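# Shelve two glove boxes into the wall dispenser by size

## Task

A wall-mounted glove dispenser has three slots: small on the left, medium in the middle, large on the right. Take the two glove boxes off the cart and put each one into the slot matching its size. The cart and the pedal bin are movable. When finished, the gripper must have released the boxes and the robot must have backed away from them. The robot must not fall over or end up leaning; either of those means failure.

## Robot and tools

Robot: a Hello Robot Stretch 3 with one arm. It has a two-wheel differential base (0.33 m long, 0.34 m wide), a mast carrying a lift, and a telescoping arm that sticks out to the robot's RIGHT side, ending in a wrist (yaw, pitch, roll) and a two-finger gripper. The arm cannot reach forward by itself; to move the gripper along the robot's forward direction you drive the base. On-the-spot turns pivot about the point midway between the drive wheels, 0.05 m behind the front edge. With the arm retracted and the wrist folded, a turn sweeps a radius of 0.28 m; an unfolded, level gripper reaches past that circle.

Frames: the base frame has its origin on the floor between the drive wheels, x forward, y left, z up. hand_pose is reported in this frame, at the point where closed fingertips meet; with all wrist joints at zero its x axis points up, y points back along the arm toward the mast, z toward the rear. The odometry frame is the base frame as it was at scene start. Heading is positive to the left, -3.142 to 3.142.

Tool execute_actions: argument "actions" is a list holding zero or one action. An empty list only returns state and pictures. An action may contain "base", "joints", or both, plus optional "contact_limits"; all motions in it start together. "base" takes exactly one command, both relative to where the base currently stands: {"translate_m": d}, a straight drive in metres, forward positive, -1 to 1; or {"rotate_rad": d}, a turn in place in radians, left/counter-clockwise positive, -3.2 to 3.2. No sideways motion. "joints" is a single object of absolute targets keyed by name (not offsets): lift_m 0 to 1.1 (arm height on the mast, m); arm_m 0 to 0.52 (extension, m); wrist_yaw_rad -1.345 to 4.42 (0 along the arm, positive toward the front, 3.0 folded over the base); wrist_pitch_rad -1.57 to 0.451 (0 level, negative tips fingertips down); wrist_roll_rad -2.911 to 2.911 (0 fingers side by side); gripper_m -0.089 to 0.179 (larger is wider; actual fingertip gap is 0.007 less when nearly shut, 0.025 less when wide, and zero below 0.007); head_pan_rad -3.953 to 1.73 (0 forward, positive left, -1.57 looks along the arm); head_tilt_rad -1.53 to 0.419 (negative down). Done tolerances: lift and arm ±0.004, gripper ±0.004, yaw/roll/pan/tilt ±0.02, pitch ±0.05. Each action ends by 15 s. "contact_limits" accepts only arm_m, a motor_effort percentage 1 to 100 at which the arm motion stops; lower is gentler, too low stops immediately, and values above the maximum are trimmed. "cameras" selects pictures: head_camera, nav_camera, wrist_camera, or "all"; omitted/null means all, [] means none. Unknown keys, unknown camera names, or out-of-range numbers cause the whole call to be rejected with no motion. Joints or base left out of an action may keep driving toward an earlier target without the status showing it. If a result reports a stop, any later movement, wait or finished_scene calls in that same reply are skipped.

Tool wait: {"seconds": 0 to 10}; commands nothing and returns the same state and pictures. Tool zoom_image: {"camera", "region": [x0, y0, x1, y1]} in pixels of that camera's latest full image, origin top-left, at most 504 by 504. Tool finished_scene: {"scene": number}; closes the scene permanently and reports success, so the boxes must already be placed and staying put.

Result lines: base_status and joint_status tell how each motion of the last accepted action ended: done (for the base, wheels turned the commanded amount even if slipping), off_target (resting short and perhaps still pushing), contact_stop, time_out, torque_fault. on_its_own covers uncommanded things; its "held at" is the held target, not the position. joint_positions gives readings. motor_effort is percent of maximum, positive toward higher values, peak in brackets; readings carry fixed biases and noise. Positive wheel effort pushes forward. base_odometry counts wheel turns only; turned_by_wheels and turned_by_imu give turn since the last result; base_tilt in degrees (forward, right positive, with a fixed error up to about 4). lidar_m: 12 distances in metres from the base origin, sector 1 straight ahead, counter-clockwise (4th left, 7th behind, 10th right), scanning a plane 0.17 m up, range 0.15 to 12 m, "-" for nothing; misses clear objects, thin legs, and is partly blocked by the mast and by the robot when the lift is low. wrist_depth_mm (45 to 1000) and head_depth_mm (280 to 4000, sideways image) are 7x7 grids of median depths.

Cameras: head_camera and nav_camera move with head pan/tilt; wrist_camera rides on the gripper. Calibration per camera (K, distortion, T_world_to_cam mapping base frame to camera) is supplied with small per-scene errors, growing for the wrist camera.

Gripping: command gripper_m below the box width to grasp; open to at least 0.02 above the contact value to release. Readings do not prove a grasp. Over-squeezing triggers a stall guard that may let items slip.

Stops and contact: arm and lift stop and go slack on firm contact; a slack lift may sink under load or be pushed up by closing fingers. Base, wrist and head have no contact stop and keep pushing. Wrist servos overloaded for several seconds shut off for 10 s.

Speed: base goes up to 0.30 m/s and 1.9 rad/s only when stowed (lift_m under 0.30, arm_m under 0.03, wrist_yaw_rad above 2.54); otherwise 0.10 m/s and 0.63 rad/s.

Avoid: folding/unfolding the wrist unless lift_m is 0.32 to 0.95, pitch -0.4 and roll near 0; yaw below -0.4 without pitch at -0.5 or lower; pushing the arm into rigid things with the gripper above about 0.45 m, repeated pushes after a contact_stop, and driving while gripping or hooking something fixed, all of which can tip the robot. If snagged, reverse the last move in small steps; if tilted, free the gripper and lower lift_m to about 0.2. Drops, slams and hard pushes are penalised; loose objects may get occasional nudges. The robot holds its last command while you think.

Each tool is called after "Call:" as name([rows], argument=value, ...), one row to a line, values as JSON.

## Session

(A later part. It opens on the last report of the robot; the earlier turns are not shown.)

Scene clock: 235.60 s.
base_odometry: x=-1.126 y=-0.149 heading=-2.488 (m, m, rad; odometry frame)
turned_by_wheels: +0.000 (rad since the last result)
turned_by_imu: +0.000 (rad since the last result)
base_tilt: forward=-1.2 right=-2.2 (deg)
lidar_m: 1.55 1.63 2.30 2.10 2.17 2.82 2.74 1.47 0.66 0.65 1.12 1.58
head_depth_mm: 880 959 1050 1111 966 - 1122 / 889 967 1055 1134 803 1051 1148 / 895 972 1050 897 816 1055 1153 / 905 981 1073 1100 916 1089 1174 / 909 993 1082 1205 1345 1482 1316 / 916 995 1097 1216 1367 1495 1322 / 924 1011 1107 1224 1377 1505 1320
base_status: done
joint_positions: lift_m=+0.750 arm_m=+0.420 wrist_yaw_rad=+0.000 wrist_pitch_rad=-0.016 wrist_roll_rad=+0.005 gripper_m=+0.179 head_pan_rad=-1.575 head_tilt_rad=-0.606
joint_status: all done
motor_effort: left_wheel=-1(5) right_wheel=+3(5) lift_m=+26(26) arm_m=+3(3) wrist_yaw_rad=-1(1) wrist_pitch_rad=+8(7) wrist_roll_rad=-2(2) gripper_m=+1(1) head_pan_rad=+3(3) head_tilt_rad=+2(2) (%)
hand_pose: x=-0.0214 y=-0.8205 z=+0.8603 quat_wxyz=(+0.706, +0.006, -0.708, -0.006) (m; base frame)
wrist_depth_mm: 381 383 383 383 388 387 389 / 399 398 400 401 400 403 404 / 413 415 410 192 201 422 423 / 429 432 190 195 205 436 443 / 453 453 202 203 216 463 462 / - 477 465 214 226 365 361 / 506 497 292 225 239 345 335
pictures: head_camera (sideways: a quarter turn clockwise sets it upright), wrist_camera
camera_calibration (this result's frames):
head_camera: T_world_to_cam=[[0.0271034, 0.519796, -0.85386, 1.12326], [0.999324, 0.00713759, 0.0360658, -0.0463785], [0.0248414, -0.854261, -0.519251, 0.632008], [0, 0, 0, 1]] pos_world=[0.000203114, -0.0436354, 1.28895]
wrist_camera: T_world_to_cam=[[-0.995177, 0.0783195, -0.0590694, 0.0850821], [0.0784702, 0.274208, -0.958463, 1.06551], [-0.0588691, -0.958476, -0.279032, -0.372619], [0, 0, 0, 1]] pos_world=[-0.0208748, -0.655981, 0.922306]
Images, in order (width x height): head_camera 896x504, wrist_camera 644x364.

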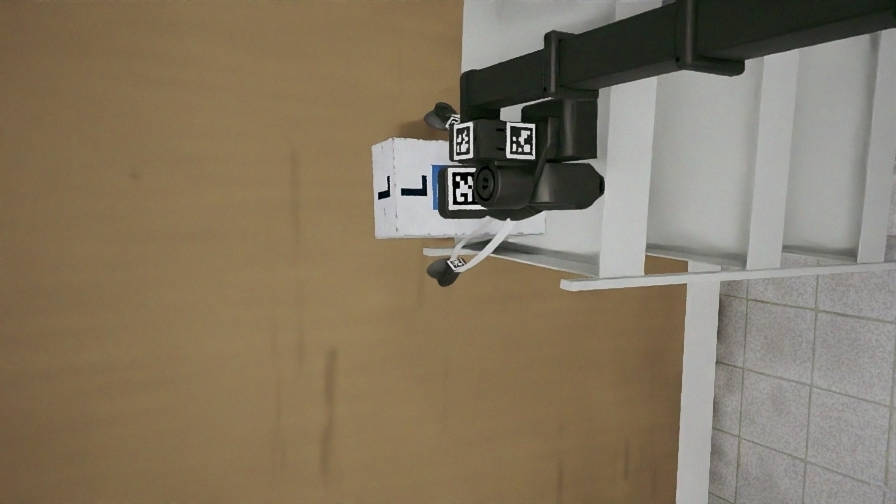

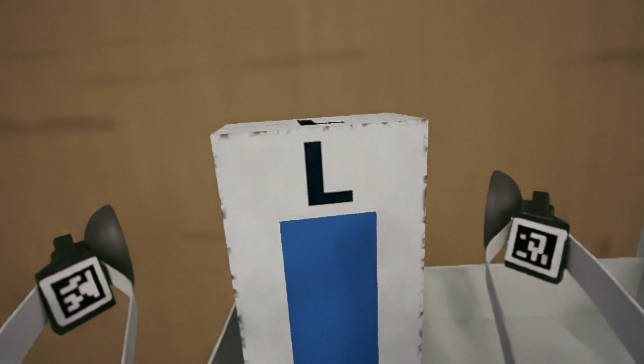

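Call:
execute_actions([
  {"base":{"translate_m":-0.007},"joints":{"arm_m":0.482}},
], cameras=["wrist_camera"])

Call:
execute_actions([
  {"joints":{"gripper_m":0.08}},
], cameras=["wrist_camera"])

Call:
execute_actions([
  {"joints":{"wrist_pitch_rad":0.06,"lift_m":1.05}},
], cameras=["wrist_camera"])

Scene clock: 240.80 s.
base_odometry: x=-1.120 y=-0.145 heading=-2.488 (m, m, rad; odometry frame)
turned_by_wheels: +0.000 (rad since the last result)
turned_by_imu: +0.000 (rad since the last result)
base_tilt: forward=-1.3 right=-2.2 (deg)
lidar_m: 1.55 1.64 2.29 2.10 2.17 2.81 2.75 1.46 0.66 0.65 1.12 1.58
head_depth_mm: 882 956 1051 1109 969 - 1121 / 889 965 1058 1129 909 1050 1146 / 896 971 1051 - 912 1053 1153 / 900 983 1077 1089 946 1054 1180 / 909 990 1086 1199 1347 1486 1321 / 918 998 1095 1217 1358 1488 1322 / 921 1008 1105 1224 1377 1505 1325
base_status: done
joint_positions: lift_m=+0.750 arm_m=+0.482 wrist_yaw_rad=+0.000 wrist_pitch_rad=-0.016 wrist_roll_rad=+0.005 gripper_m=+0.179 head_pan_rad=-1.575 head_tilt_rad=-0.606
joint_status: all done
motor_effort: left_wheel=-2(5) right_wheel=+2(6) lift_m=+26(25) arm_m=+2(4) wrist_yaw_rad=+0(0) wrist_pitch_rad=+8(8) wrist_roll_rad=-2(2) gripper_m=+0(0) head_pan_rad=+3(3) head_tilt_rad=+2(2) (%)
hand_pose: x=-0.0214 y=-0.8825 z=+0.8603 quat_wxyz=(+0.706, +0.006, -0.708, -0.006) (m; base frame)
wrist_depth_mm: 323 325 323 327 328 328 330 / 337 337 339 339 340 342 342 / 352 353 347 169 150 357 358 / 366 363 125 130 136 373 375 / 380 378 131 136 143 390 394 / - 404 137 142 150 409 409 / 428 423 143 150 157 306 305
pictures: wrist_camera
camera_calibration (this result's frames):
wrist_camera: T_world_to_cam=[[-0.995177, 0.0783195, -0.0590692, 0.0899382], [0.07847, 0.274208, -0.958463, 1.08251], [-0.0588691, -0.958476, -0.279032, -0.43205], [0, 0, 0, 1]] pos_world=[-0.0208747, -0.717988, 0.922306]
Images, in order (width x height): wrist_camera 644x364.

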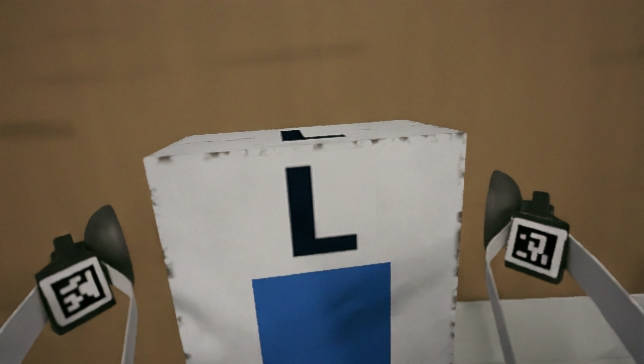

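Scene clock: 242.27 s.
base_odometry: x=-1.120 y=-0.145 heading=-2.488 (m, m, rad; odometry frame)
turned_by_wheels: +0.000 (rad since the last result)
turned_by_imu: +0.000 (rad since the last result)
base_tilt: forward=-1.2 right=-2.2 (deg)
lidar_m: 1.55 1.63 2.31 2.10 2.17 2.81 2.74 1.46 0.66 0.65 1.12 1.58
head_depth_mm: 882 957 1045 1109 968 - 1118 / 889 968 1056 1117 911 1049 1144 / 895 975 1051 - 909 1057 1152 / 900 984 1074 1095 946 1056 1178 / 908 986 1089 1205 1336 1480 1313 / 915 997 1096 1207 1363 1489 1316 / 922 1006 1110 1225 1378 1507 1318
base_status: not commanded
joint_positions: lift_m=+0.750 arm_m=+0.482 wrist_yaw_rad=-0.004 wrist_pitch_rad=-0.016 wrist_roll_rad=+0.005 gripper_m=+0.081 head_pan_rad=-1.575 head_tilt_rad=-0.606
joint_status: all done
motor_effort: left_wheel=-3(3) right_wheel=+5(6) lift_m=+25(25) arm_m=+2(2) wrist_yaw_rad=+3(3) wrist_pitch_rad=+7(7) wrist_roll_rad=-2(2) gripper_m=-19(95) head_pan_rad=+3(3) head_tilt_rad=+2(2) (%)
hand_pose: x=-0.0226 y=-0.8825 z=+0.8603 quat_wxyz=(+0.706, +0.005, -0.708, -0.008) (m; base frame)
wrist_depth_mm: 321 322 325 325 328 330 331 / 337 335 338 339 343 343 342 / 351 352 348 169 152 359 359 / 365 359 125 131 137 373 374 / 381 377 131 137 143 388 394 / 398 396 137 143 150 409 407 / 422 423 144 150 158 306 305
pictures: wrist_camera
camera_calibration (this result's frames):
wrist_camera: T_world_to_cam=[[-0.994827, 0.0826465, -0.0590691, 0.0926574], [0.0796617, 0.273865, -0.958463, 1.08232], [-0.0630367, -0.958211, -0.279032, -0.431973], [0, 0, 0, 1]] pos_world=[-0.0212718, -0.717989, 0.922306]
Images, in order (width x height): wrist_camera 644x364.

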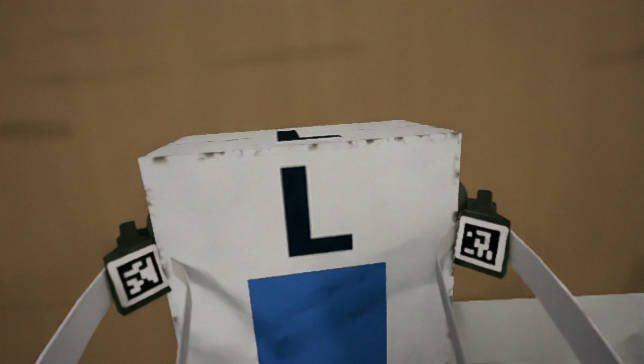

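Scene clock: 245.83 s.
base_odometry: x=-1.120 y=-0.145 heading=-2.488 (m, m, rad; odometry frame)
turned_by_wheels: +0.000 (rad since the last result)
turned_by_imu: +0.000 (rad since the last result)
base_tilt: forward=-1.2 right=-2.2 (deg)
lidar_m: 1.55 1.63 2.30 2.10 2.17 2.81 2.74 1.46 0.66 0.65 1.12 1.58
head_depth_mm: 865 971 1049 1107 941 1047 1119 / 870 943 1055 1117 939 1048 1147 / 885 - 827 1125 945 1049 1150 / 901 958 1065 1153 943 1054 1183 / 910 990 1082 1200 1348 1483 1308 / 914 1001 1093 1213 1364 1488 1315 / 925 1006 1106 1224 1371 1509 1318
base_status: not commanded
joint_positions: lift_m=+1.050 arm_m=+0.482 wrist_yaw_rad=-0.001 wrist_pitch_rad=-0.006 wrist_roll_rad=+0.005 gripper_m=+0.081 head_pan_rad=-1.575 head_tilt_rad=-0.606
joint_status: wrist_pitch_rad off_target (ended at -0.006, target +0.060); the others done
motor_effort: left_wheel=-2(3) right_wheel=+2(6) lift_m=+28(31) arm_m=+2(2) wrist_yaw_rad=+1(3) wrist_pitch_rad=+30(32) wrist_roll_rad=-2(2) gripper_m=-19(20) head_pan_rad=+2(3) head_tilt_rad=+2(2) (%)
hand_pose: x=-0.0217 y=-0.8828 z=+1.1628 quat_wxyz=(+0.706, +0.002, -0.708, -0.003) (m; base frame)
wrist_depth_mm: 324 325 325 324 330 331 329 / 337 338 341 339 341 340 346 / 347 351 347 346 175 359 358 / 366 361 128 132 138 370 372 / 380 377 132 137 143 385 391 / 399 264 136 142 149 414 410 / 419 423 141 147 154 431 432
pictures: wrist_camera
camera_calibration (this result's frames):
wrist_camera: T_world_to_cam=[[-0.99511, 0.0785547, -0.0598849, 0.10877], [0.078697, 0.264095, -0.961281, 1.36694], [-0.0596978, -0.961292, -0.268986, -0.362115], [0, 0, 0, 1]] pos_world=[-0.0209531, -0.717644, 1.22312]
Images, in order (width x height): wrist_camera 644x364.

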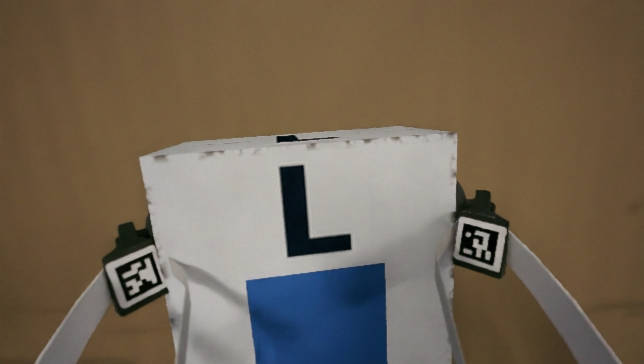

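Call:
execute_actions([
  {"joints":{"arm_m":0.05,"head_tilt_rad":-0.79}},
], cameras=[])

Call:
execute_actions([
  {"base":{"translate_m":0.76},"joints":{"lift_m":1.09}},
], cameras=[])

Call:
execute_actions([
  {"base":{"rotate_rad":1.525}},
], cameras=[])

Call:
execute_actions([
  {"base":{"translate_m":0.15},"joints":{"arm_m":0.25}},
])

Scene clock: 255.83 s.
base_odometry: x=-1.120 y=-0.145 heading=-2.488 (m, m, rad; odometry frame)
turned_by_wheels: +0.000 (rad since the last result)
turned_by_imu: +0.000 (rad since the last result)
base_tilt: forward=-1.4 right=-2.3 (deg)
lidar_m: 1.56 1.64 2.29 2.09 2.17 2.81 2.74 1.46 0.66 0.65 1.13 1.58
head_depth_mm: 877 - - - 1080 1213 1188 / - - - - 1085 1256 1196 / - - - - 1104 1286 1192 / 367 370 430 835 1094 1286 1201 / 928 1053 1184 1367 1544 1375 1198 / 936 1048 1188 1381 1553 1387 1209 / 945 1054 1204 1395 1573 1386 1212
base_status: not commanded
joint_positions: lift_m=+1.050 arm_m=+0.050 wrist_yaw_rad=+0.000 wrist_pitch_rad=-0.006 wrist_roll_rad=+0.005 gripper_m=+0.081 head_pan_rad=-1.575 head_tilt_rad=-0.780
joint_status: all done
motor_effort: left_wheel=-2(2) right_wheel=+2(2) lift_m=+28(28) arm_m=-3(2) wrist_yaw_rad=+0(1) wrist_pitch_rad=+31(31) wrist_roll_rad=-2(2) gripper_m=-19(19) head_pan_rad=+3(3) head_tilt_rad=-3(15) (%)
hand_pose: x=-0.0215 y=-0.4513 z=+1.1628 quat_wxyz=(+0.706, +0.002, -0.708, -0.002) (m; base frame)
wrist_depth_mm: 729 741 738 745 733 754 740 / 767 767 769 767 778 779 785 / 800 793 781 791 176 796 811 / 830 816 127 132 138 848 837 / 867 837 132 137 143 880 893 / 902 510 136 142 148 921 913 / 955 968 141 148 154 966 985
pictures: none
No camera images: the call's "cameras" was empty. Leave "cameras" out to get every camera's image.

Scene clock: 264.80 s.
base_odometry: x=-1.724 y=-0.606 heading=-2.488 (m, m, rad; odometry frame)
turned_by_wheels: +0.000 (rad since the last result)
turned_by_imu: +0.000 (rad since the last result)
base_tilt: forward=-1.2 right=-2.2 (deg)
lidar_m: 0.80 0.84 1.18 2.65 2.64 3.02 3.49 0.92 0.94 1.10 1.09 0.82
head_depth_mm: - - - 1381 1530 1370 1193 / - - - 1422 1528 1367 1196 / 337 - 422 1387 1547 1383 1199 / 332 374 420 1382 1555 1379 1200 / 936 1072 1215 1406 1567 1379 1201 / 958 1080 1227 1425 1589 1386 1210 / 972 1089 1235 1435 1592 1391 1212
base_status: done
joint_positions: lift_m=+1.090 arm_m=+0.050 wrist_yaw_rad=+0.000 wrist_pitch_rad=-0.006 wrist_roll_rad=+0.005 gripper_m=+0.081 head_pan_rad=-1.575 head_tilt_rad=-0.780
joint_status: all done
motor_effort: left_wheel=-2(2) right_wheel=+2(8) lift_m=+28(29) arm_m=-3(2) wrist_yaw_rad=+1(1) wrist_pitch_rad=+30(31) wrist_roll_rad=-2(2) gripper_m=-19(19) head_pan_rad=+3(3) head_tilt_rad=-3(3) (%)
hand_pose: x=-0.0214 y=-0.4513 z=+1.2028 quat_wxyz=(+0.706, +0.002, -0.708, -0.002) (m; base frame)
wrist_depth_mm: 764 766 748 769 757 769 769 / 790 798 800 796 808 793 815 / 820 833 818 814 175 833 850 / 851 843 127 133 138 872 877 / 908 885 132 137 143 908 915 / 918 525 137 142 148 962 953 / 909 975 141 148 155 - 812
pictures: none
No camera images: the call's "cameras" was empty. Leave "cameras" out to get every camera's image.

Scene clock: 268.20 s.
base_odometry: x=-1.724 y=-0.606 heading=-0.963 (m, m, rad; odometry frame)
turned_by_wheels: +1.525 (rad since the last result)
turned_by_imu: +1.498 (rad since the last result)
base_tilt: forward=-1.3 right=-2.1 (deg)
lidar_m: 2.65 2.31 2.87 3.48 0.97 0.92 1.10 1.14 0.84 0.80 0.83 1.12
head_depth_mm: - - - 1009 1160 1332 1189 / - - - 1033 1169 1328 1192 / 338 - 422 1013 1172 1331 1199 / 332 374 421 975 1177 1338 1194 / 669 767 860 958 1178 1344 1202 / 686 768 823 902 1181 1355 1204 / 688 767 789 890 1194 1354 1205
base_status: done
joint_positions: lift_m=+1.090 arm_m=+0.050 wrist_yaw_rad=+0.000 wrist_pitch_rad=-0.006 wrist_roll_rad=+0.005 gripper_m=+0.081 head_pan_rad=-1.575 head_tilt_rad=-0.780
joint_status: not commanded
motor_effort: left_wheel=-2(5) right_wheel=+2(9) lift_m=+28(28) arm_m=-3(3) wrist_yaw_rad=+0(0) wrist_pitch_rad=+31(31) wrist_roll_rad=-2(2) gripper_m=-19(20) head_pan_rad=+4(3) head_tilt_rad=-4(3) (%)
hand_pose: x=-0.0213 y=-0.4513 z=+1.2028 quat_wxyz=(+0.706, +0.003, -0.708, -0.002) (m; base frame)
wrist_depth_mm: 460 468 474 485 494 502 509 / 480 485 496 502 509 523 538 / 500 506 508 516 175 540 556 / 518 519 128 132 139 561 578 / 537 536 132 137 143 594 605 / 562 343 137 142 149 627 633 / 581 511 141 147 154 658 661
pictures: none
No camera images: the call's "cameras" was empty. Leave "cameras" out to get every camera's image.

Scene clock: 270.90 s.
base_odometry: x=-1.638 y=-0.730 heading=-0.964 (m, m, rad; odometry frame)
turned_by_wheels: +0.000 (rad since the last result)
turned_by_imu: +0.000 (rad since the last result)
base_tilt: forward=-1.2 right=-2.1 (deg)
lidar_m: 2.50 2.18 2.65 3.47 1.18 1.04 1.25 1.15 0.83 0.80 0.83 1.12
head_depth_mm: - 754 852 983 1162 1324 1187 / - 720 842 985 1168 1330 1193 / - 573 853 948 1171 1337 1192 / 524 581 843 956 1172 1337 1194 / 683 762 779 878 1177 1347 1204 / 683 765 810 939 1190 1347 1208 / 685 767 867 965 1192 1355 1211
base_status: done
joint_positions: lift_m=+1.090 arm_m=+0.250 wrist_yaw_rad=+0.000 wrist_pitch_rad=-0.006 wrist_roll_rad=+0.005 gripper_m=+0.081 head_pan_rad=-1.575 head_tilt_rad=-0.780
joint_status: all done
motor_effort: left_wheel=-2(3) right_wheel=+2(8) lift_m=+29(28) arm_m=+3(4) wrist_yaw_rad=+0(1) wrist_pitch_rad=+30(31) wrist_roll_rad=-2(2) gripper_m=-20(19) head_pan_rad=+3(3) head_tilt_rad=-4(3) (%)
hand_pose: x=-0.0213 y=-0.6508 z=+1.2028 quat_wxyz=(+0.706, +0.003, -0.708, -0.002) (m; base frame)
wrist_depth_mm: 280 283 288 292 297 302 306 / 289 293 301 305 311 314 320 / 302 305 307 310 174 329 331 / 314 313 127 132 138 342 350 / 326 323 132 137 143 359 368 / 343 236 136 142 149 378 388 / 354 361 142 147 154 395 406
pictures: head_camera (sideways: a quarter turn clockwise sets it upright), nav_camera (sideways: a quarter turn counterclockwise sets it upright), wrist_camera
camera_calibration (this result's frames):
head_camera: T_world_to_cam=[[0.0277534, 0.660047, -0.750712, 0.988786], [0.999294, 0.000705017, 0.0375632, -0.0483194], [0.0253227, -0.751224, -0.659561, 0.814539], [0, 0, 0, 1]] pos_world=[0.000216846, -0.0407089, 1.28135]
nav_camera: T_world_to_cam=[[-0.00315647, -0.757627, 0.65268, -0.81793], [-0.998377, 0.0394982, 0.041021, 0.00089323], [-0.0568583, -0.651491, -0.756522, 0.942315], [0, 0, 0, 1]] pos_world=[0.0518885, -0.00581059, 1.24669]
wrist_camera: T_world_to_cam=[[-0.995207, 0.0773088, -0.0598797, 0.0924402], [0.0783601, 0.264174, -0.961286, 1.34415], [-0.0584973, -0.961372, -0.268966, -0.128349], [0, 0, 0, 1]] pos_world=[-0.0208389, -0.485629, 1.26313]
Images, in order (width x height): head_camera 896x504, nav_camera 672x504, wrist_camera 644x364.

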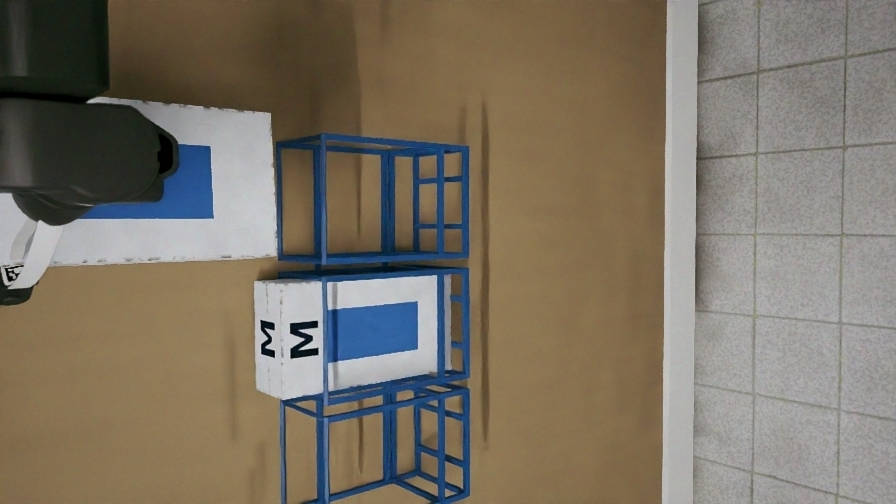

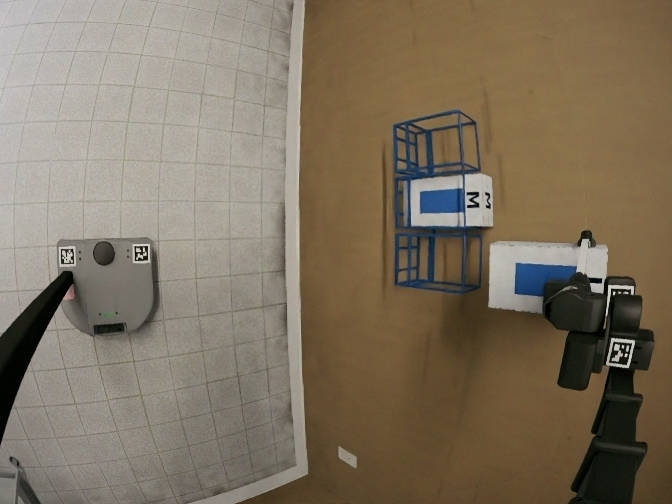

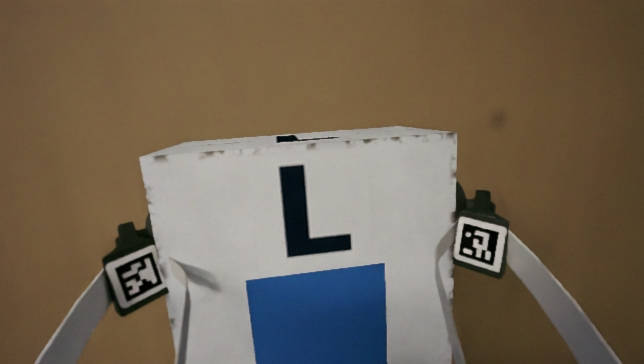

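Call:
execute_actions([
  {"base":{"translate_m":-0.03},"joints":{"arm_m":0.362}},
], cameras=["head_camera"])

Call:
execute_actions([
  {"joints":{"lift_m":1.0}},
], cameras=["head_camera"])

Scene clock: 277.50 s.
base_odometry: x=-1.656 y=-0.705 heading=-0.964 (m, m, rad; odometry frame)
turned_by_wheels: +0.000 (rad since the last result)
turned_by_imu: +0.000 (rad since the last result)
base_tilt: forward=-1.3 right=-2.1 (deg)
lidar_m: 2.53 2.21 2.70 3.46 1.14 1.01 1.22 1.15 0.83 0.80 0.83 1.12
head_depth_mm: 686 752 855 983 1162 1328 1192 / 676 754 858 986 1170 1327 1192 / - 674 842 970 1165 1337 1194 / 632 735 856 955 1176 1341 1195 / 683 764 793 877 1182 1346 1204 / 686 766 781 897 1187 1349 1203 / 685 767 865 965 1192 1356 1209
base_status: done
joint_positions: lift_m=+1.090 arm_m=+0.362 wrist_yaw_rad=+0.000 wrist_pitch_rad=-0.006 wrist_roll_rad=+0.005 gripper_m=+0.081 head_pan_rad=-1.575 head_tilt_rad=-0.780
joint_status: all done
motor_effort: left_wheel=-1(5) right_wheel=+3(5) lift_m=+28(28) arm_m=+2(4) wrist_yaw_rad=+0(1) wrist_pitch_rad=+31(31) wrist_roll_rad=-2(2) gripper_m=-20(19) head_pan_rad=+3(3) head_tilt_rad=-4(4) (%)
hand_pose: x=-0.0215 y=-0.7628 z=+1.2028 quat_wxyz=(+0.706, +0.002, -0.708, -0.002) (m; base frame)
wrist_depth_mm: 179 181 185 189 190 194 197 / 187 189 192 195 199 202 206 / 194 197 197 199 174 210 214 / 201 200 128 133 138 220 225 / 210 208 132 137 143 230 235 / 218 176 137 142 148 242 247 / 228 232 141 147 154 254 260
pictures: head_camera (sideways: a quarter turn clockwise sets it upright)
camera_calibration (this result's frames):
head_camera: T_world_to_cam=[[0.0277535, 0.66005, -0.750709, 0.988782], [0.999294, 0.000704637, 0.0375632, -0.0483195], [0.0253226, -0.751222, -0.659564, 0.814543], [0, 0, 0, 1]] pos_world=[0.000216837, -0.0407089, 1.28135]
Images, in order (width x height): head_camera 896x504.

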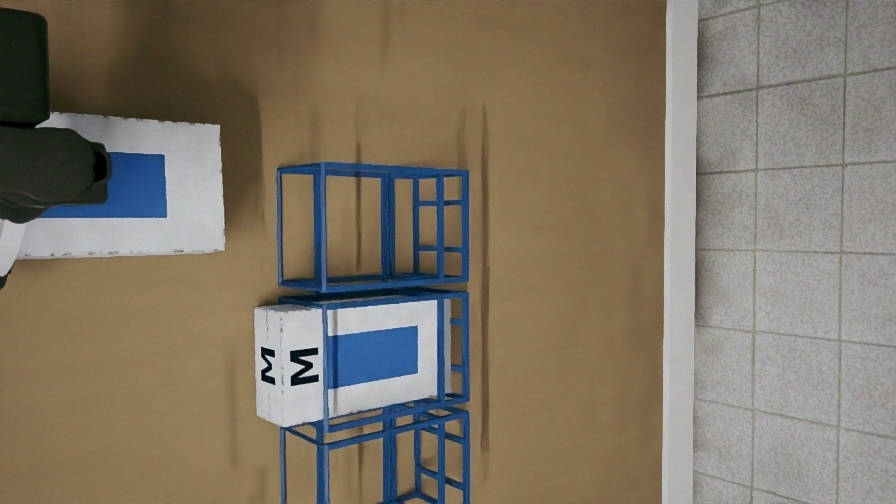

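Scene clock: 279.17 s.
base_odometry: x=-1.656 y=-0.705 heading=-0.964 (m, m, rad; odometry frame)
turned_by_wheels: +0.000 (rad since the last result)
turned_by_imu: +0.000 (rad since the last result)
base_tilt: forward=-1.4 right=-2.2 (deg)
lidar_m: 2.53 2.21 2.70 3.49 1.14 1.01 1.22 1.15 0.83 0.80 0.83 1.12
head_depth_mm: - 779 853 979 1156 1327 1191 / - 782 855 987 1166 1336 1195 / - - 768 972 1177 1338 1195 / 650 716 857 974 1170 1342 1199 / 683 763 793 878 1184 1344 1202 / 685 765 778 896 1190 1353 1205 / 686 768 863 968 1195 1350 1210
base_status: not commanded
joint_positions: lift_m=+1.000 arm_m=+0.362 wrist_yaw_rad=+0.000 wrist_pitch_rad=-0.006 wrist_roll_rad=+0.005 gripper_m=+0.081 head_pan_rad=-1.575 head_tilt_rad=-0.780
joint_status: all done
motor_effort: left_wheel=-1(1) right_wheel=+3(2) lift_m=+23(28) arm_m=+2(2) wrist_yaw_rad=+1(0) wrist_pitch_rad=+31(31) wrist_roll_rad=-2(2) gripper_m=-19(19) head_pan_rad=+3(3) head_tilt_rad=-3(3) (%)
hand_pose: x=-0.0215 y=-0.7628 z=+1.1132 quat_wxyz=(+0.706, +0.002, -0.708, -0.002) (m; base frame)
wrist_depth_mm: 180 182 185 188 191 193 197 / 186 189 192 195 199 202 206 / 194 196 196 199 175 211 214 / 201 200 128 133 138 220 224 / 210 208 132 137 143 232 234 / 219 176 136 142 149 243 247 / 228 232 141 147 155 255 260
pictures: head_camera (sideways: a quarter turn clockwise sets it upright)
camera_calibration (this result's frames):
head_camera: T_world_to_cam=[[0.0277535, 0.66005, -0.750709, 0.988782], [0.999294, 0.000704637, 0.0375632, -0.0483195], [0.0253226, -0.751222, -0.659564, 0.814543], [0, 0, 0, 1]] pos_world=[0.000216837, -0.0407089, 1.28135]
Images, in order (width x height): head_camera 896x504.

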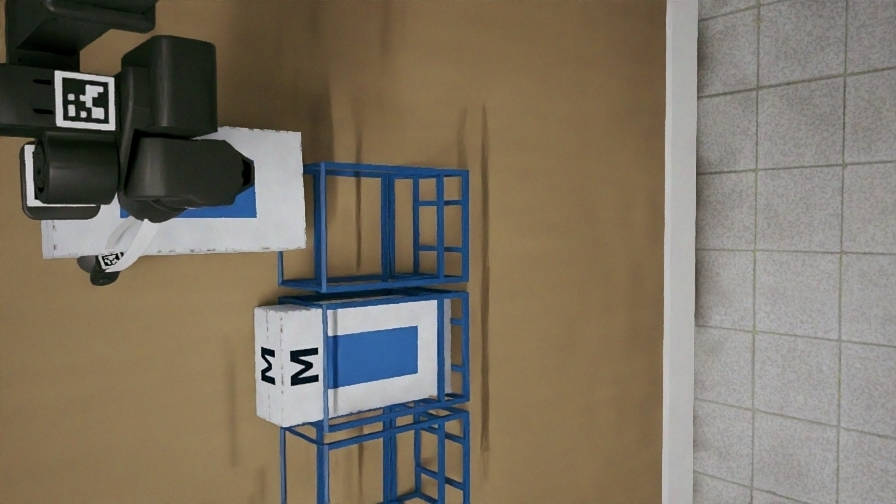

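Call:
execute_actions([
  {"base":{"translate_m":0.038}},
], cameras=["head_camera"])

Call:
execute_actions([
  {"joints":{"lift_m":0.965}},
], cameras=["head_camera"])

Call:
zoom_image(camera="head_camera", region=[230, 110, 480, 330])

Scene clock: 286.70 s.
base_odometry: x=-1.634 y=-0.736 heading=-0.964 (m, m, rad; odometry frame)
turned_by_wheels: +0.000 (rad since the last result)
turned_by_imu: +0.000 (rad since the last result)
base_tilt: forward=-1.2 right=-2.2 (deg)
lidar_m: 2.50 2.18 2.64 3.49 1.19 1.04 1.26 1.15 0.84 0.80 0.83 1.12
head_depth_mm: - 778 852 981 1158 1329 1185 / - 781 854 986 1167 1338 1195 / - - 853 970 1172 1331 1195 / 651 717 813 925 1173 1332 1201 / 682 763 776 880 1180 1339 1201 / 685 763 818 961 1180 1352 1202 / 687 767 864 964 1189 1340 1206
base_status: done
joint_positions: lift_m=+1.000 arm_m=+0.362 wrist_yaw_rad=+0.001 wrist_pitch_rad=-0.006 wrist_roll_rad=+0.005 gripper_m=+0.081 head_pan_rad=-1.575 head_tilt_rad=-0.780
joint_status: not commanded
motor_effort: left_wheel=-2(2) right_wheel=+2(9) lift_m=+23(24) arm_m=+2(2) wrist_yaw_rad=+0(0) wrist_pitch_rad=+31(30) wrist_roll_rad=-2(2) gripper_m=-20(19) head_pan_rad=+3(3) head_tilt_rad=-4(3) (%)
hand_pose: x=-0.0213 y=-0.7628 z=+1.1132 quat_wxyz=(+0.706, +0.002, -0.708, -0.002) (m; base frame)
wrist_depth_mm: 178 182 184 187 191 194 197 / 186 189 191 195 198 202 205 / 193 196 197 199 175 211 214 / 200 201 127 133 138 219 224 / 210 208 132 137 143 229 234 / 218 176 136 142 149 242 247 / 228 232 141 147 155 254 260
pictures: head_camera (sideways: a quarter turn clockwise sets it upright)
camera_calibration (this result's frames):
head_camera: T_world_to_cam=[[0.0277535, 0.66005, -0.750709, 0.988782], [0.999294, 0.000704752, 0.0375632, -0.0483195], [0.0253226, -0.751222, -0.659564, 0.814543], [0, 0, 0, 1]] pos_world=[0.000216841, -0.0407089, 1.28135]
Images, in order (width x height): head_camera 896x504.

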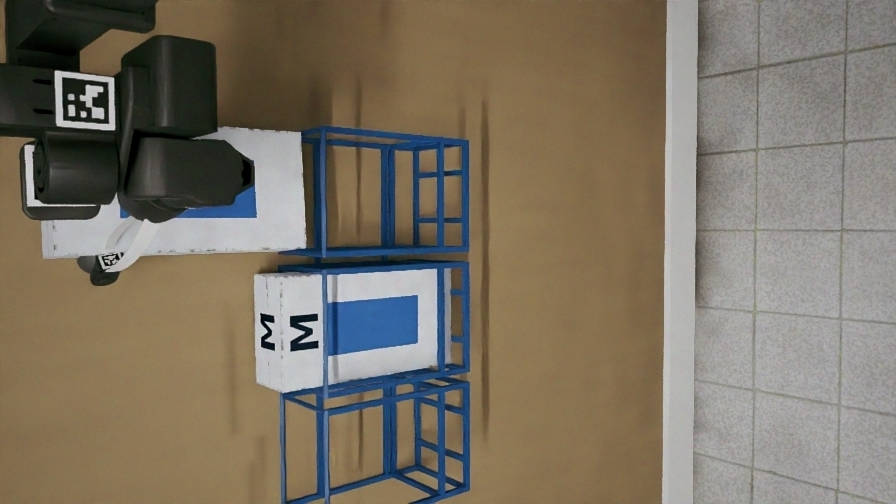

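Scene clock: 287.83 s.
base_odometry: x=-1.634 y=-0.736 heading=-0.964 (m, m, rad; odometry frame)
turned_by_wheels: +0.000 (rad since the last result)
turned_by_imu: +0.000 (rad since the last result)
base_tilt: forward=-1.3 right=-2.1 (deg)
lidar_m: 2.50 2.17 2.65 3.48 1.19 1.04 1.26 1.15 0.83 0.80 0.83 1.12
head_depth_mm: 660 - 852 983 1158 1324 1192 / 656 - 853 985 1168 1328 1193 / 663 - 877 968 1167 1332 1190 / 670 726 790 924 1173 1337 1199 / 682 761 778 876 1183 1346 1200 / 682 766 821 960 1189 1347 1207 / 686 767 863 964 1187 1347 1212
base_status: not commanded
joint_positions: lift_m=+0.965 arm_m=+0.362 wrist_yaw_rad=+0.000 wrist_pitch_rad=-0.005 wrist_roll_rad=+0.004 gripper_m=+0.081 head_pan_rad=-1.575 head_tilt_rad=-0.780
joint_status: all done
motor_effort: left_wheel=-2(2) right_wheel=+2(2) lift_m=+23(21) arm_m=+2(2) wrist_yaw_rad=+0(1) wrist_pitch_rad=+30(30) wrist_roll_rad=-2(2) gripper_m=-19(20) head_pan_rad=+3(3) head_tilt_rad=-4(3) (%)
hand_pose: x=-0.0214 y=-0.7628 z=+1.0782 quat_wxyz=(+0.706, +0.002, -0.708, -0.002) (m; base frame)
wrist_depth_mm: 179 181 185 187 191 194 197 / 185 189 192 195 199 202 205 / 192 196 196 198 175 210 215 / 201 200 127 132 138 219 224 / 210 208 132 137 143 230 235 / 218 176 136 142 148 241 246 / 227 232 141 147 154 253 259
pictures: head_camera (sideways: a quarter turn clockwise sets it upright)
camera_calibration (this result's frames):
head_camera: T_world_to_cam=[[0.0277536, 0.66005, -0.750709, 0.988782], [0.999294, 0.000704514, 0.0375632, -0.0483195], [0.0253225, -0.751222, -0.659564, 0.814543], [0, 0, 0, 1]] pos_world=[0.000216832, -0.0407089, 1.28135]
Images, in order (width x height): head_camera 896x504.

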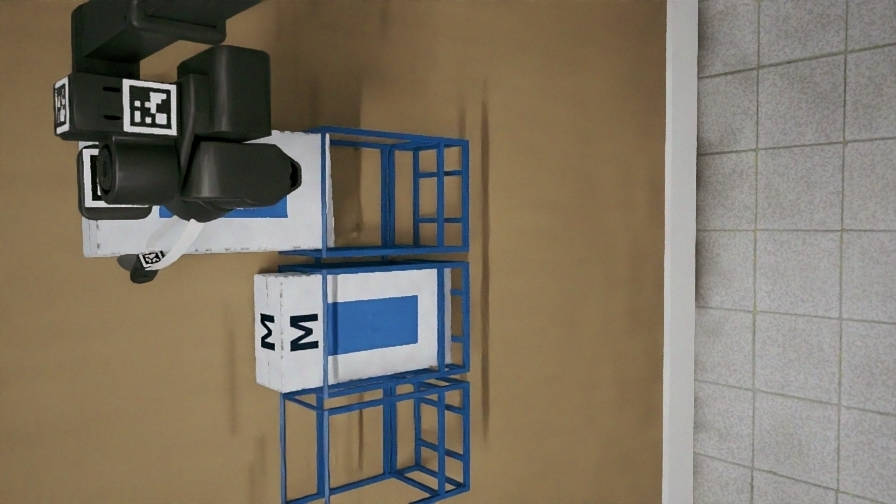

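Region (230, 110, 480, 330) of head_camera's 896x504 image, scaled by 2.016, with more detail than that image has; it fills the top 444 rows of this view, and the rest is white.

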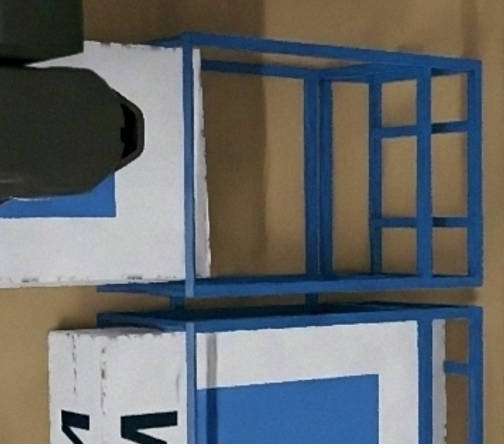

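Inside the rails. Lower.

Call:
execute_actions([
  {"joints":{"lift_m":0.89}},
], cameras=["head_camera"])

Call:
execute_actions([
  {"joints":{"lift_m":0.82}},
], cameras=["head_camera"])

Call:
execute_actions([
  {"joints":{"gripper_m":0.175}},
], cameras=["head_camera","wrist_camera"])

Scene clock: 292.00 s.
base_odometry: x=-1.634 y=-0.736 heading=-0.964 (m, m, rad; odometry frame)
turned_by_wheels: +0.000 (rad since the last result)
turned_by_imu: +0.000 (rad since the last result)
base_tilt: forward=-1.3 right=-2.2 (deg)
lidar_m: 2.49 2.18 2.64 3.48 1.19 1.04 1.26 1.15 0.83 0.80 0.83 1.12
head_depth_mm: 674 739 - 981 1161 1325 1187 / 677 730 - 987 1162 1337 1194 / 678 723 - 969 1171 1333 1195 / 681 727 787 925 1174 1333 1203 / 681 761 778 878 1181 1342 1198 / 682 764 821 959 1186 1347 1204 / 687 766 865 963 1189 1351 1210
base_status: not commanded
joint_positions: lift_m=+0.890 arm_m=+0.362 wrist_yaw_rad=+0.000 wrist_pitch_rad=-0.005 wrist_roll_rad=+0.004 gripper_m=+0.081 head_pan_rad=-1.575 head_tilt_rad=-0.780
joint_status: all done
motor_effort: left_wheel=-2(1) right_wheel=+2(2) lift_m=+23(23) arm_m=+2(2) wrist_yaw_rad=+0(1) wrist_pitch_rad=+30(30) wrist_roll_rad=-2(2) gripper_m=-19(20) head_pan_rad=+3(3) head_tilt_rad=-3(3) (%)
hand_pose: x=-0.0214 y=-0.7628 z=+1.0033 quat_wxyz=(+0.706, +0.002, -0.708, -0.002) (m; base frame)
wrist_depth_mm: 179 181 184 187 191 193 197 / 186 189 192 195 198 202 205 / 194 195 197 198 175 211 214 / 202 200 127 133 138 219 224 / 209 207 132 137 143 230 235 / 218 171 137 142 149 243 246 / - 181 142 147 154 253 259
pictures: head_camera (sideways: a quarter turn clockwise sets it upright)
camera_calibration (this result's frames):
head_camera: T_world_to_cam=[[0.0277536, 0.66005, -0.750709, 0.988782], [0.999294, 0.00070452, 0.0375632, -0.0483195], [0.0253225, -0.751222, -0.659564, 0.814543], [0, 0, 0, 1]] pos_world=[0.000216832, -0.0407089, 1.28135]
Images, in order (width x height): head_camera 896x504.

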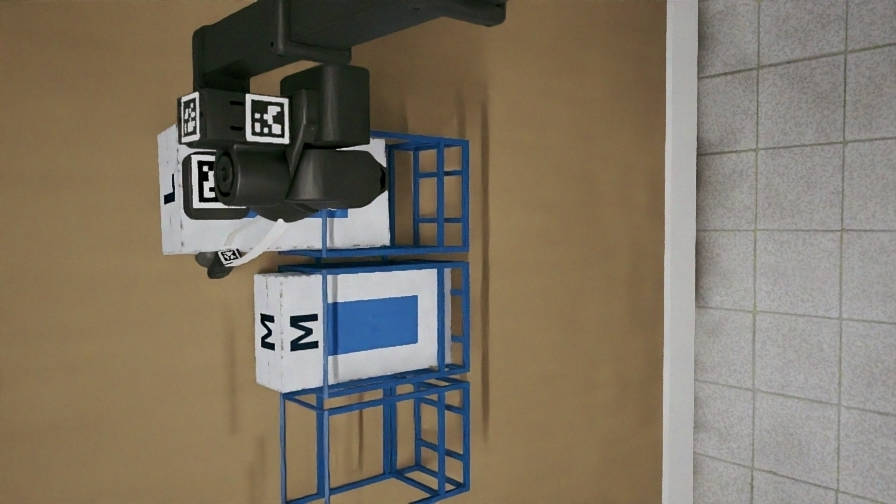

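Scene clock: 293.47 s.
base_odometry: x=-1.634 y=-0.736 heading=-0.964 (m, m, rad; odometry frame)
turned_by_wheels: +0.000 (rad since the last result)
turned_by_imu: +0.000 (rad since the last result)
base_tilt: forward=-1.3 right=-2.2 (deg)
lidar_m: 2.49 2.18 2.65 3.46 1.19 1.05 1.25 1.15 0.83 0.80 0.83 1.12
head_depth_mm: 676 754 837 - 1172 1328 1191 / 678 753 - 1013 1157 1328 1192 / 678 745 - 1039 1168 1340 1192 / 677 760 780 873 1179 1336 1202 / 682 763 776 875 1181 1347 1201 / 684 764 823 962 1184 1349 1205 / 684 765 864 965 1185 1351 1209
base_status: not commanded
joint_positions: lift_m=+0.820 arm_m=+0.362 wrist_yaw_rad=+0.000 wrist_pitch_rad=-0.004 wrist_roll_rad=+0.004 gripper_m=+0.081 head_pan_rad=-1.575 head_tilt_rad=-0.780
joint_status: all done
motor_effort: left_wheel=-2(2) right_wheel=+2(2) lift_m=+22(25) arm_m=+2(2) wrist_yaw_rad=+1(0) wrist_pitch_rad=+30(31) wrist_roll_rad=-2(2) gripper_m=-19(19) head_pan_rad=+3(3) head_tilt_rad=-3(4) (%)
hand_pose: x=-0.0215 y=-0.7629 z=+0.9337 quat_wxyz=(+0.706, +0.002, -0.708, -0.002) (m; base frame)
wrist_depth_mm: 179 182 185 188 191 194 197 / 187 189 192 196 199 202 205 / 193 195 197 199 176 211 214 / 200 190 128 132 138 219 224 / 147 141 132 137 143 230 235 / 135 138 137 142 148 243 245 / - 145 140 145 152 251 260
pictures: head_camera (sideways: a quarter turn clockwise sets it upright)
camera_calibration (this result's frames):
head_camera: T_world_to_cam=[[0.0277535, 0.66005, -0.750709, 0.988782], [0.999294, 0.000704754, 0.0375632, -0.0483195], [0.0253226, -0.751222, -0.659564, 0.814543], [0, 0, 0, 1]] pos_world=[0.000216841, -0.0407089, 1.28135]
Images, in order (width x height): head_camera 896x504.

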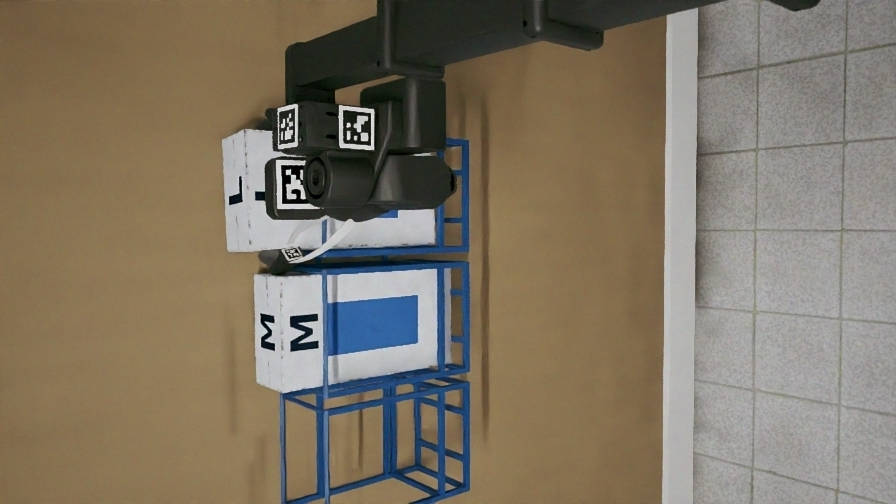

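Scene clock: 294.90 s.
base_odometry: x=-1.634 y=-0.736 heading=-0.964 (m, m, rad; odometry frame)
turned_by_wheels: +0.000 (rad since the last result)
turned_by_imu: -0.001 (rad since the last result)
base_tilt: forward=-1.3 right=-2.2 (deg)
lidar_m: 2.50 2.18 2.63 3.47 1.20 1.04 1.25 1.15 0.83 0.80 0.83 1.13
head_depth_mm: 675 753 829 - 1178 1328 1189 / 677 753 - 1008 1164 1332 1191 / 678 759 - 1035 1172 1332 1195 / 680 757 782 868 1182 1335 1197 / 681 762 774 875 1178 1345 1204 / 683 766 810 958 1184 1349 1202 / 685 766 865 986 1194 1349 1215
base_status: not commanded
joint_positions: lift_m=+0.820 arm_m=+0.362 wrist_yaw_rad=-0.022 wrist_pitch_rad=+0.031 wrist_roll_rad=+0.003 gripper_m=+0.175 head_pan_rad=-1.575 head_tilt_rad=-0.780
joint_status: all done
on_its_own: wrist_yaw_rad is at rest, and its effort (+14) is outside its rest range (-12 to +12)
motor_effort: left_wheel=-7(7) right_wheel=+16(16) lift_m=+22(23) arm_m=+2(2) wrist_yaw_rad=+14(14) wrist_pitch_rad=+13(30) wrist_roll_rad=-1(2) gripper_m=+5(86) head_pan_rad=+3(3) head_tilt_rad=-4(3) (%)
hand_pose: x=-0.0272 y=-0.7635 z=+0.9425 quat_wxyz=(+0.706, -0.018, -0.708, +0.003) (m; base frame)
wrist_depth_mm: 180 183 187 190 196 200 205 / 184 189 193 198 203 207 213 / 191 195 199 204 209 215 219 / 198 202 206 212 217 223 229 / 187 205 158 150 147 - 238 / - 126 128 132 136 241 248 / 135 151 132 136 140 250 258
pictures: head_camera (sideways: a quarter turn clockwise sets it upright), wrist_camera
camera_calibration (this result's frames):
head_camera: T_world_to_cam=[[0.0277535, 0.66005, -0.750709, 0.988782], [0.999294, 0.000704637, 0.0375632, -0.0483195], [0.0253226, -0.751222, -0.659564, 0.814543], [0, 0, 0, 1]] pos_world=[0.000216837, -0.0407089, 1.28135]
wrist_camera: T_world_to_cam=[[-0.993365, 0.0976857, -0.060691, 0.0961392], [0.0816002, 0.226824, -0.970511, 1.10446], [-0.081039, -0.969024, -0.23329, -0.347132], [0, 0, 0, 1]] pos_world=[-0.0227537, -0.596288, 0.99674]
Images, in order (width x height): head_camera 896x504, wrist_camera 644x364.

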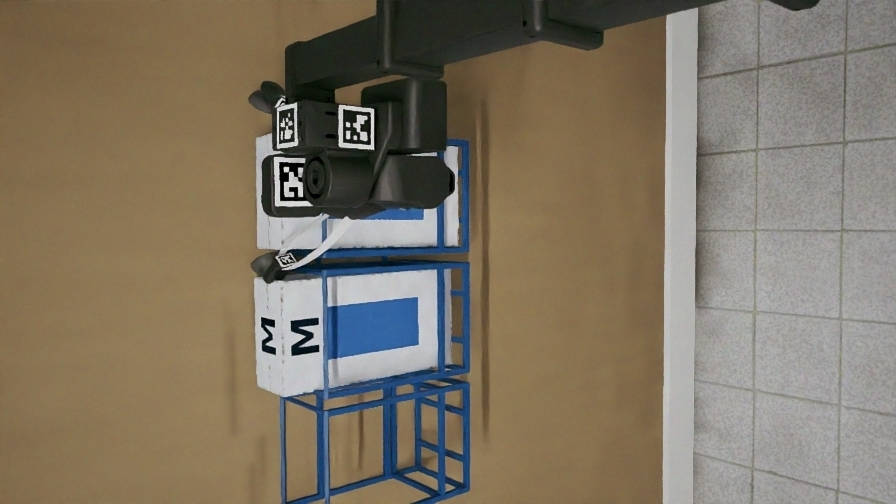

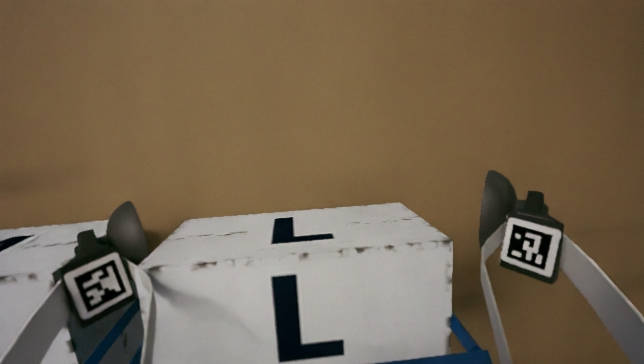

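Call:
execute_actions([
  {"joints":{"lift_m":0.9,"gripper_m":0.14}},
], cameras=[])

Call:
execute_actions([
  {"joints":{"arm_m":0.0,"wrist_pitch_rad":0},"base":{"translate_m":0.0}},
])

Scene clock: 298.60 s.
base_odometry: x=-1.634 y=-0.736 heading=-0.964 (m, m, rad; odometry frame)
turned_by_wheels: +0.000 (rad since the last result)
turned_by_imu: +0.000 (rad since the last result)
base_tilt: forward=-1.3 right=-2.2 (deg)
lidar_m: 2.50 2.17 2.65 3.48 1.19 1.05 1.25 1.15 0.84 0.80 0.83 1.12
head_depth_mm: 674 730 - 984 1157 1325 1191 / 676 730 - 986 1162 1331 1188 / 677 734 - 870 1168 1332 1199 / 682 750 783 868 1174 1339 1202 / 681 764 777 880 1178 1343 1204 / 684 765 820 959 1185 1351 1205 / 685 764 866 967 1186 1353 1210
base_status: not commanded
joint_positions: lift_m=+0.900 arm_m=+0.362 wrist_yaw_rad=-0.002 wrist_pitch_rad=+0.041 wrist_roll_rad=+0.001 gripper_m=+0.140 head_pan_rad=-1.575 head_tilt_rad=-0.780
joint_status: all done
motor_effort: left_wheel=-2(7) right_wheel=+2(17) lift_m=+25(29) arm_m=+2(2) wrist_yaw_rad=+1(14) wrist_pitch_rad=+9(13) wrist_roll_rad=+0(1) gripper_m=+0(83) head_pan_rad=+4(3) head_tilt_rad=-3(3) (%)
hand_pose: x=-0.0219 y=-0.7637 z=+1.0251 quat_wxyz=(+0.707, -0.015, -0.707, +0.014) (m; base frame)
wrist_depth_mm: 183 186 188 192 195 198 201 / 189 192 195 198 201 204 208 / 195 197 201 204 208 211 215 / 200 204 207 211 214 219 224 / 207 210 214 219 223 227 232 / 215 - 224 227 231 237 241 / 220 223 229 231 237 247 250
pictures: none
No camera images: the call's "cameras" was empty. Leave "cameras" out to get every camera's image.

Scene clock: 302.43 s.
base_odometry: x=-1.634 y=-0.736 heading=-0.964 (m, m, rad; odometry frame)
turned_by_wheels: +0.000 (rad since the last result)
turned_by_imu: +0.000 (rad since the last result)
base_tilt: forward=-1.2 right=-2.2 (deg)
lidar_m: 2.50 2.18 2.64 3.46 1.19 1.05 1.26 1.15 0.84 0.80 0.83 1.12
head_depth_mm: 675 752 854 1005 1127 - - / 677 756 840 965 - - - / 680 758 764 848 - - - / 680 762 782 862 1179 1342 1203 / 682 762 776 879 1180 1339 1199 / 684 764 825 962 1187 1348 1204 / 686 769 865 966 1185 1354 1215
base_status: done
joint_positions: lift_m=+0.900 arm_m=+0.003 wrist_yaw_rad=+0.000 wrist_pitch_rad=-0.016 wrist_roll_rad=+0.001 gripper_m=+0.140 head_pan_rad=-1.575 head_tilt_rad=-0.780
joint_status: all done
joint sent to its limit — the command would take arm_m past its lower limit, so that joint was sent only as far as its limit.
motor_effort: left_wheel=-1(1) right_wheel=+0(1) lift_m=+26(25) arm_m=-3(3) wrist_yaw_rad=+0(1) wrist_pitch_rad=+7(7) wrist_roll_rad=+0(0) gripper_m=+0(0) head_pan_rad=+3(3) head_tilt_rad=-3(4) (%)
hand_pose: x=-0.0215 y=-0.4037 z=+1.0103 quat_wxyz=(+0.707, +0.006, -0.707, -0.006) (m; base frame)
wrist_depth_mm: 499 504 516 524 535 547 560 / 519 526 539 547 560 572 576 / 538 549 561 569 580 593 604 / 565 569 560 518 613 616 632 / 581 588 519 515 636 650 664 / 614 - 549 536 661 682 692 / 649 654 669 681 697 719 738
pictures: head_camera (sideways: a quarter turn clockwise sets it upright), nav_camera (sideways: a quarter turn counterclockwise sets it upright), wrist_camera
camera_calibration (this result's frames):
head_camera: T_world_to_cam=[[0.0277534, 0.660054, -0.750705, 0.988777], [0.999294, 0.000704638, 0.0375632, -0.0483195], [0.0253228, -0.751218, -0.659569, 0.814549], [0, 0, 0, 1]] pos_world=[0.000216847, -0.0407087, 1.28135]
nav_camera: T_world_to_cam=[[-0.0031565, -0.757634, 0.652672, -0.81792], [-0.998377, 0.0394978, 0.0410214, 0.000892773], [-0.0568583, -0.651484, -0.756529, 0.942324], [0, 0, 0, 1]] pos_world=[0.0518885, -0.00581003, 1.24669]
wrist_camera: T_world_to_cam=[[-0.995407, 0.078416, -0.0549213, 0.0571001], [0.0744936, 0.274075, -0.958819, 1.09525], [-0.0601342, -0.958506, -0.278657, 0.0683156], [0, 0, 0, 1]] pos_world=[-0.0206431, -0.239177, 1.07232]
Images, in order (width x height): head_camera 896x504, nav_camera 672x504, wrist_camera 644x364.

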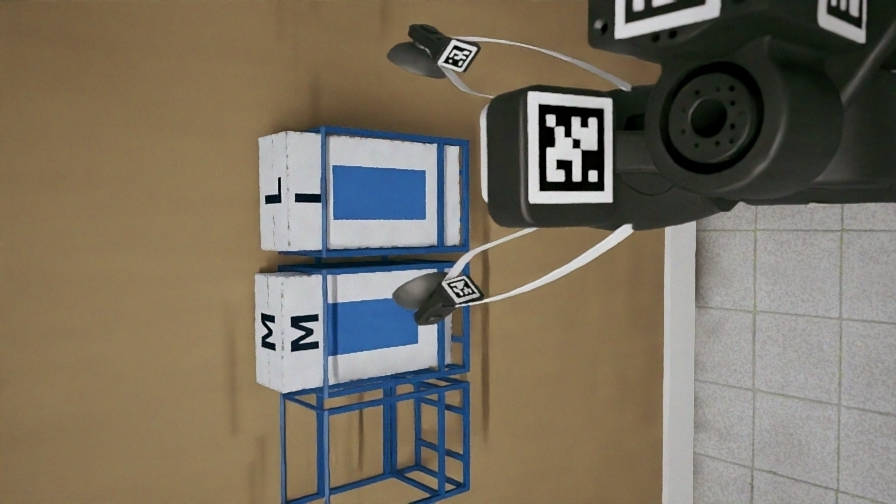

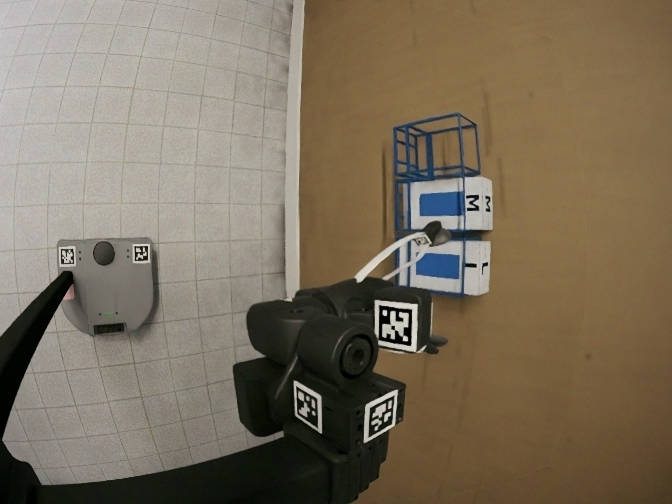

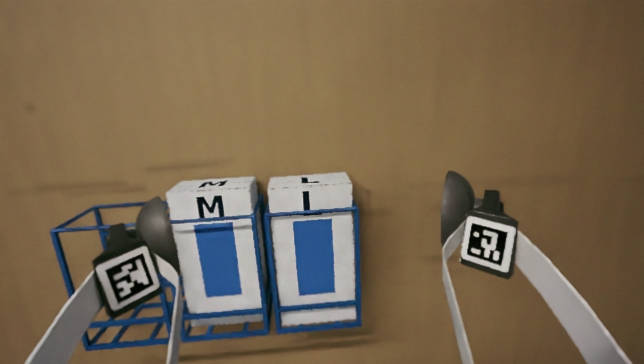

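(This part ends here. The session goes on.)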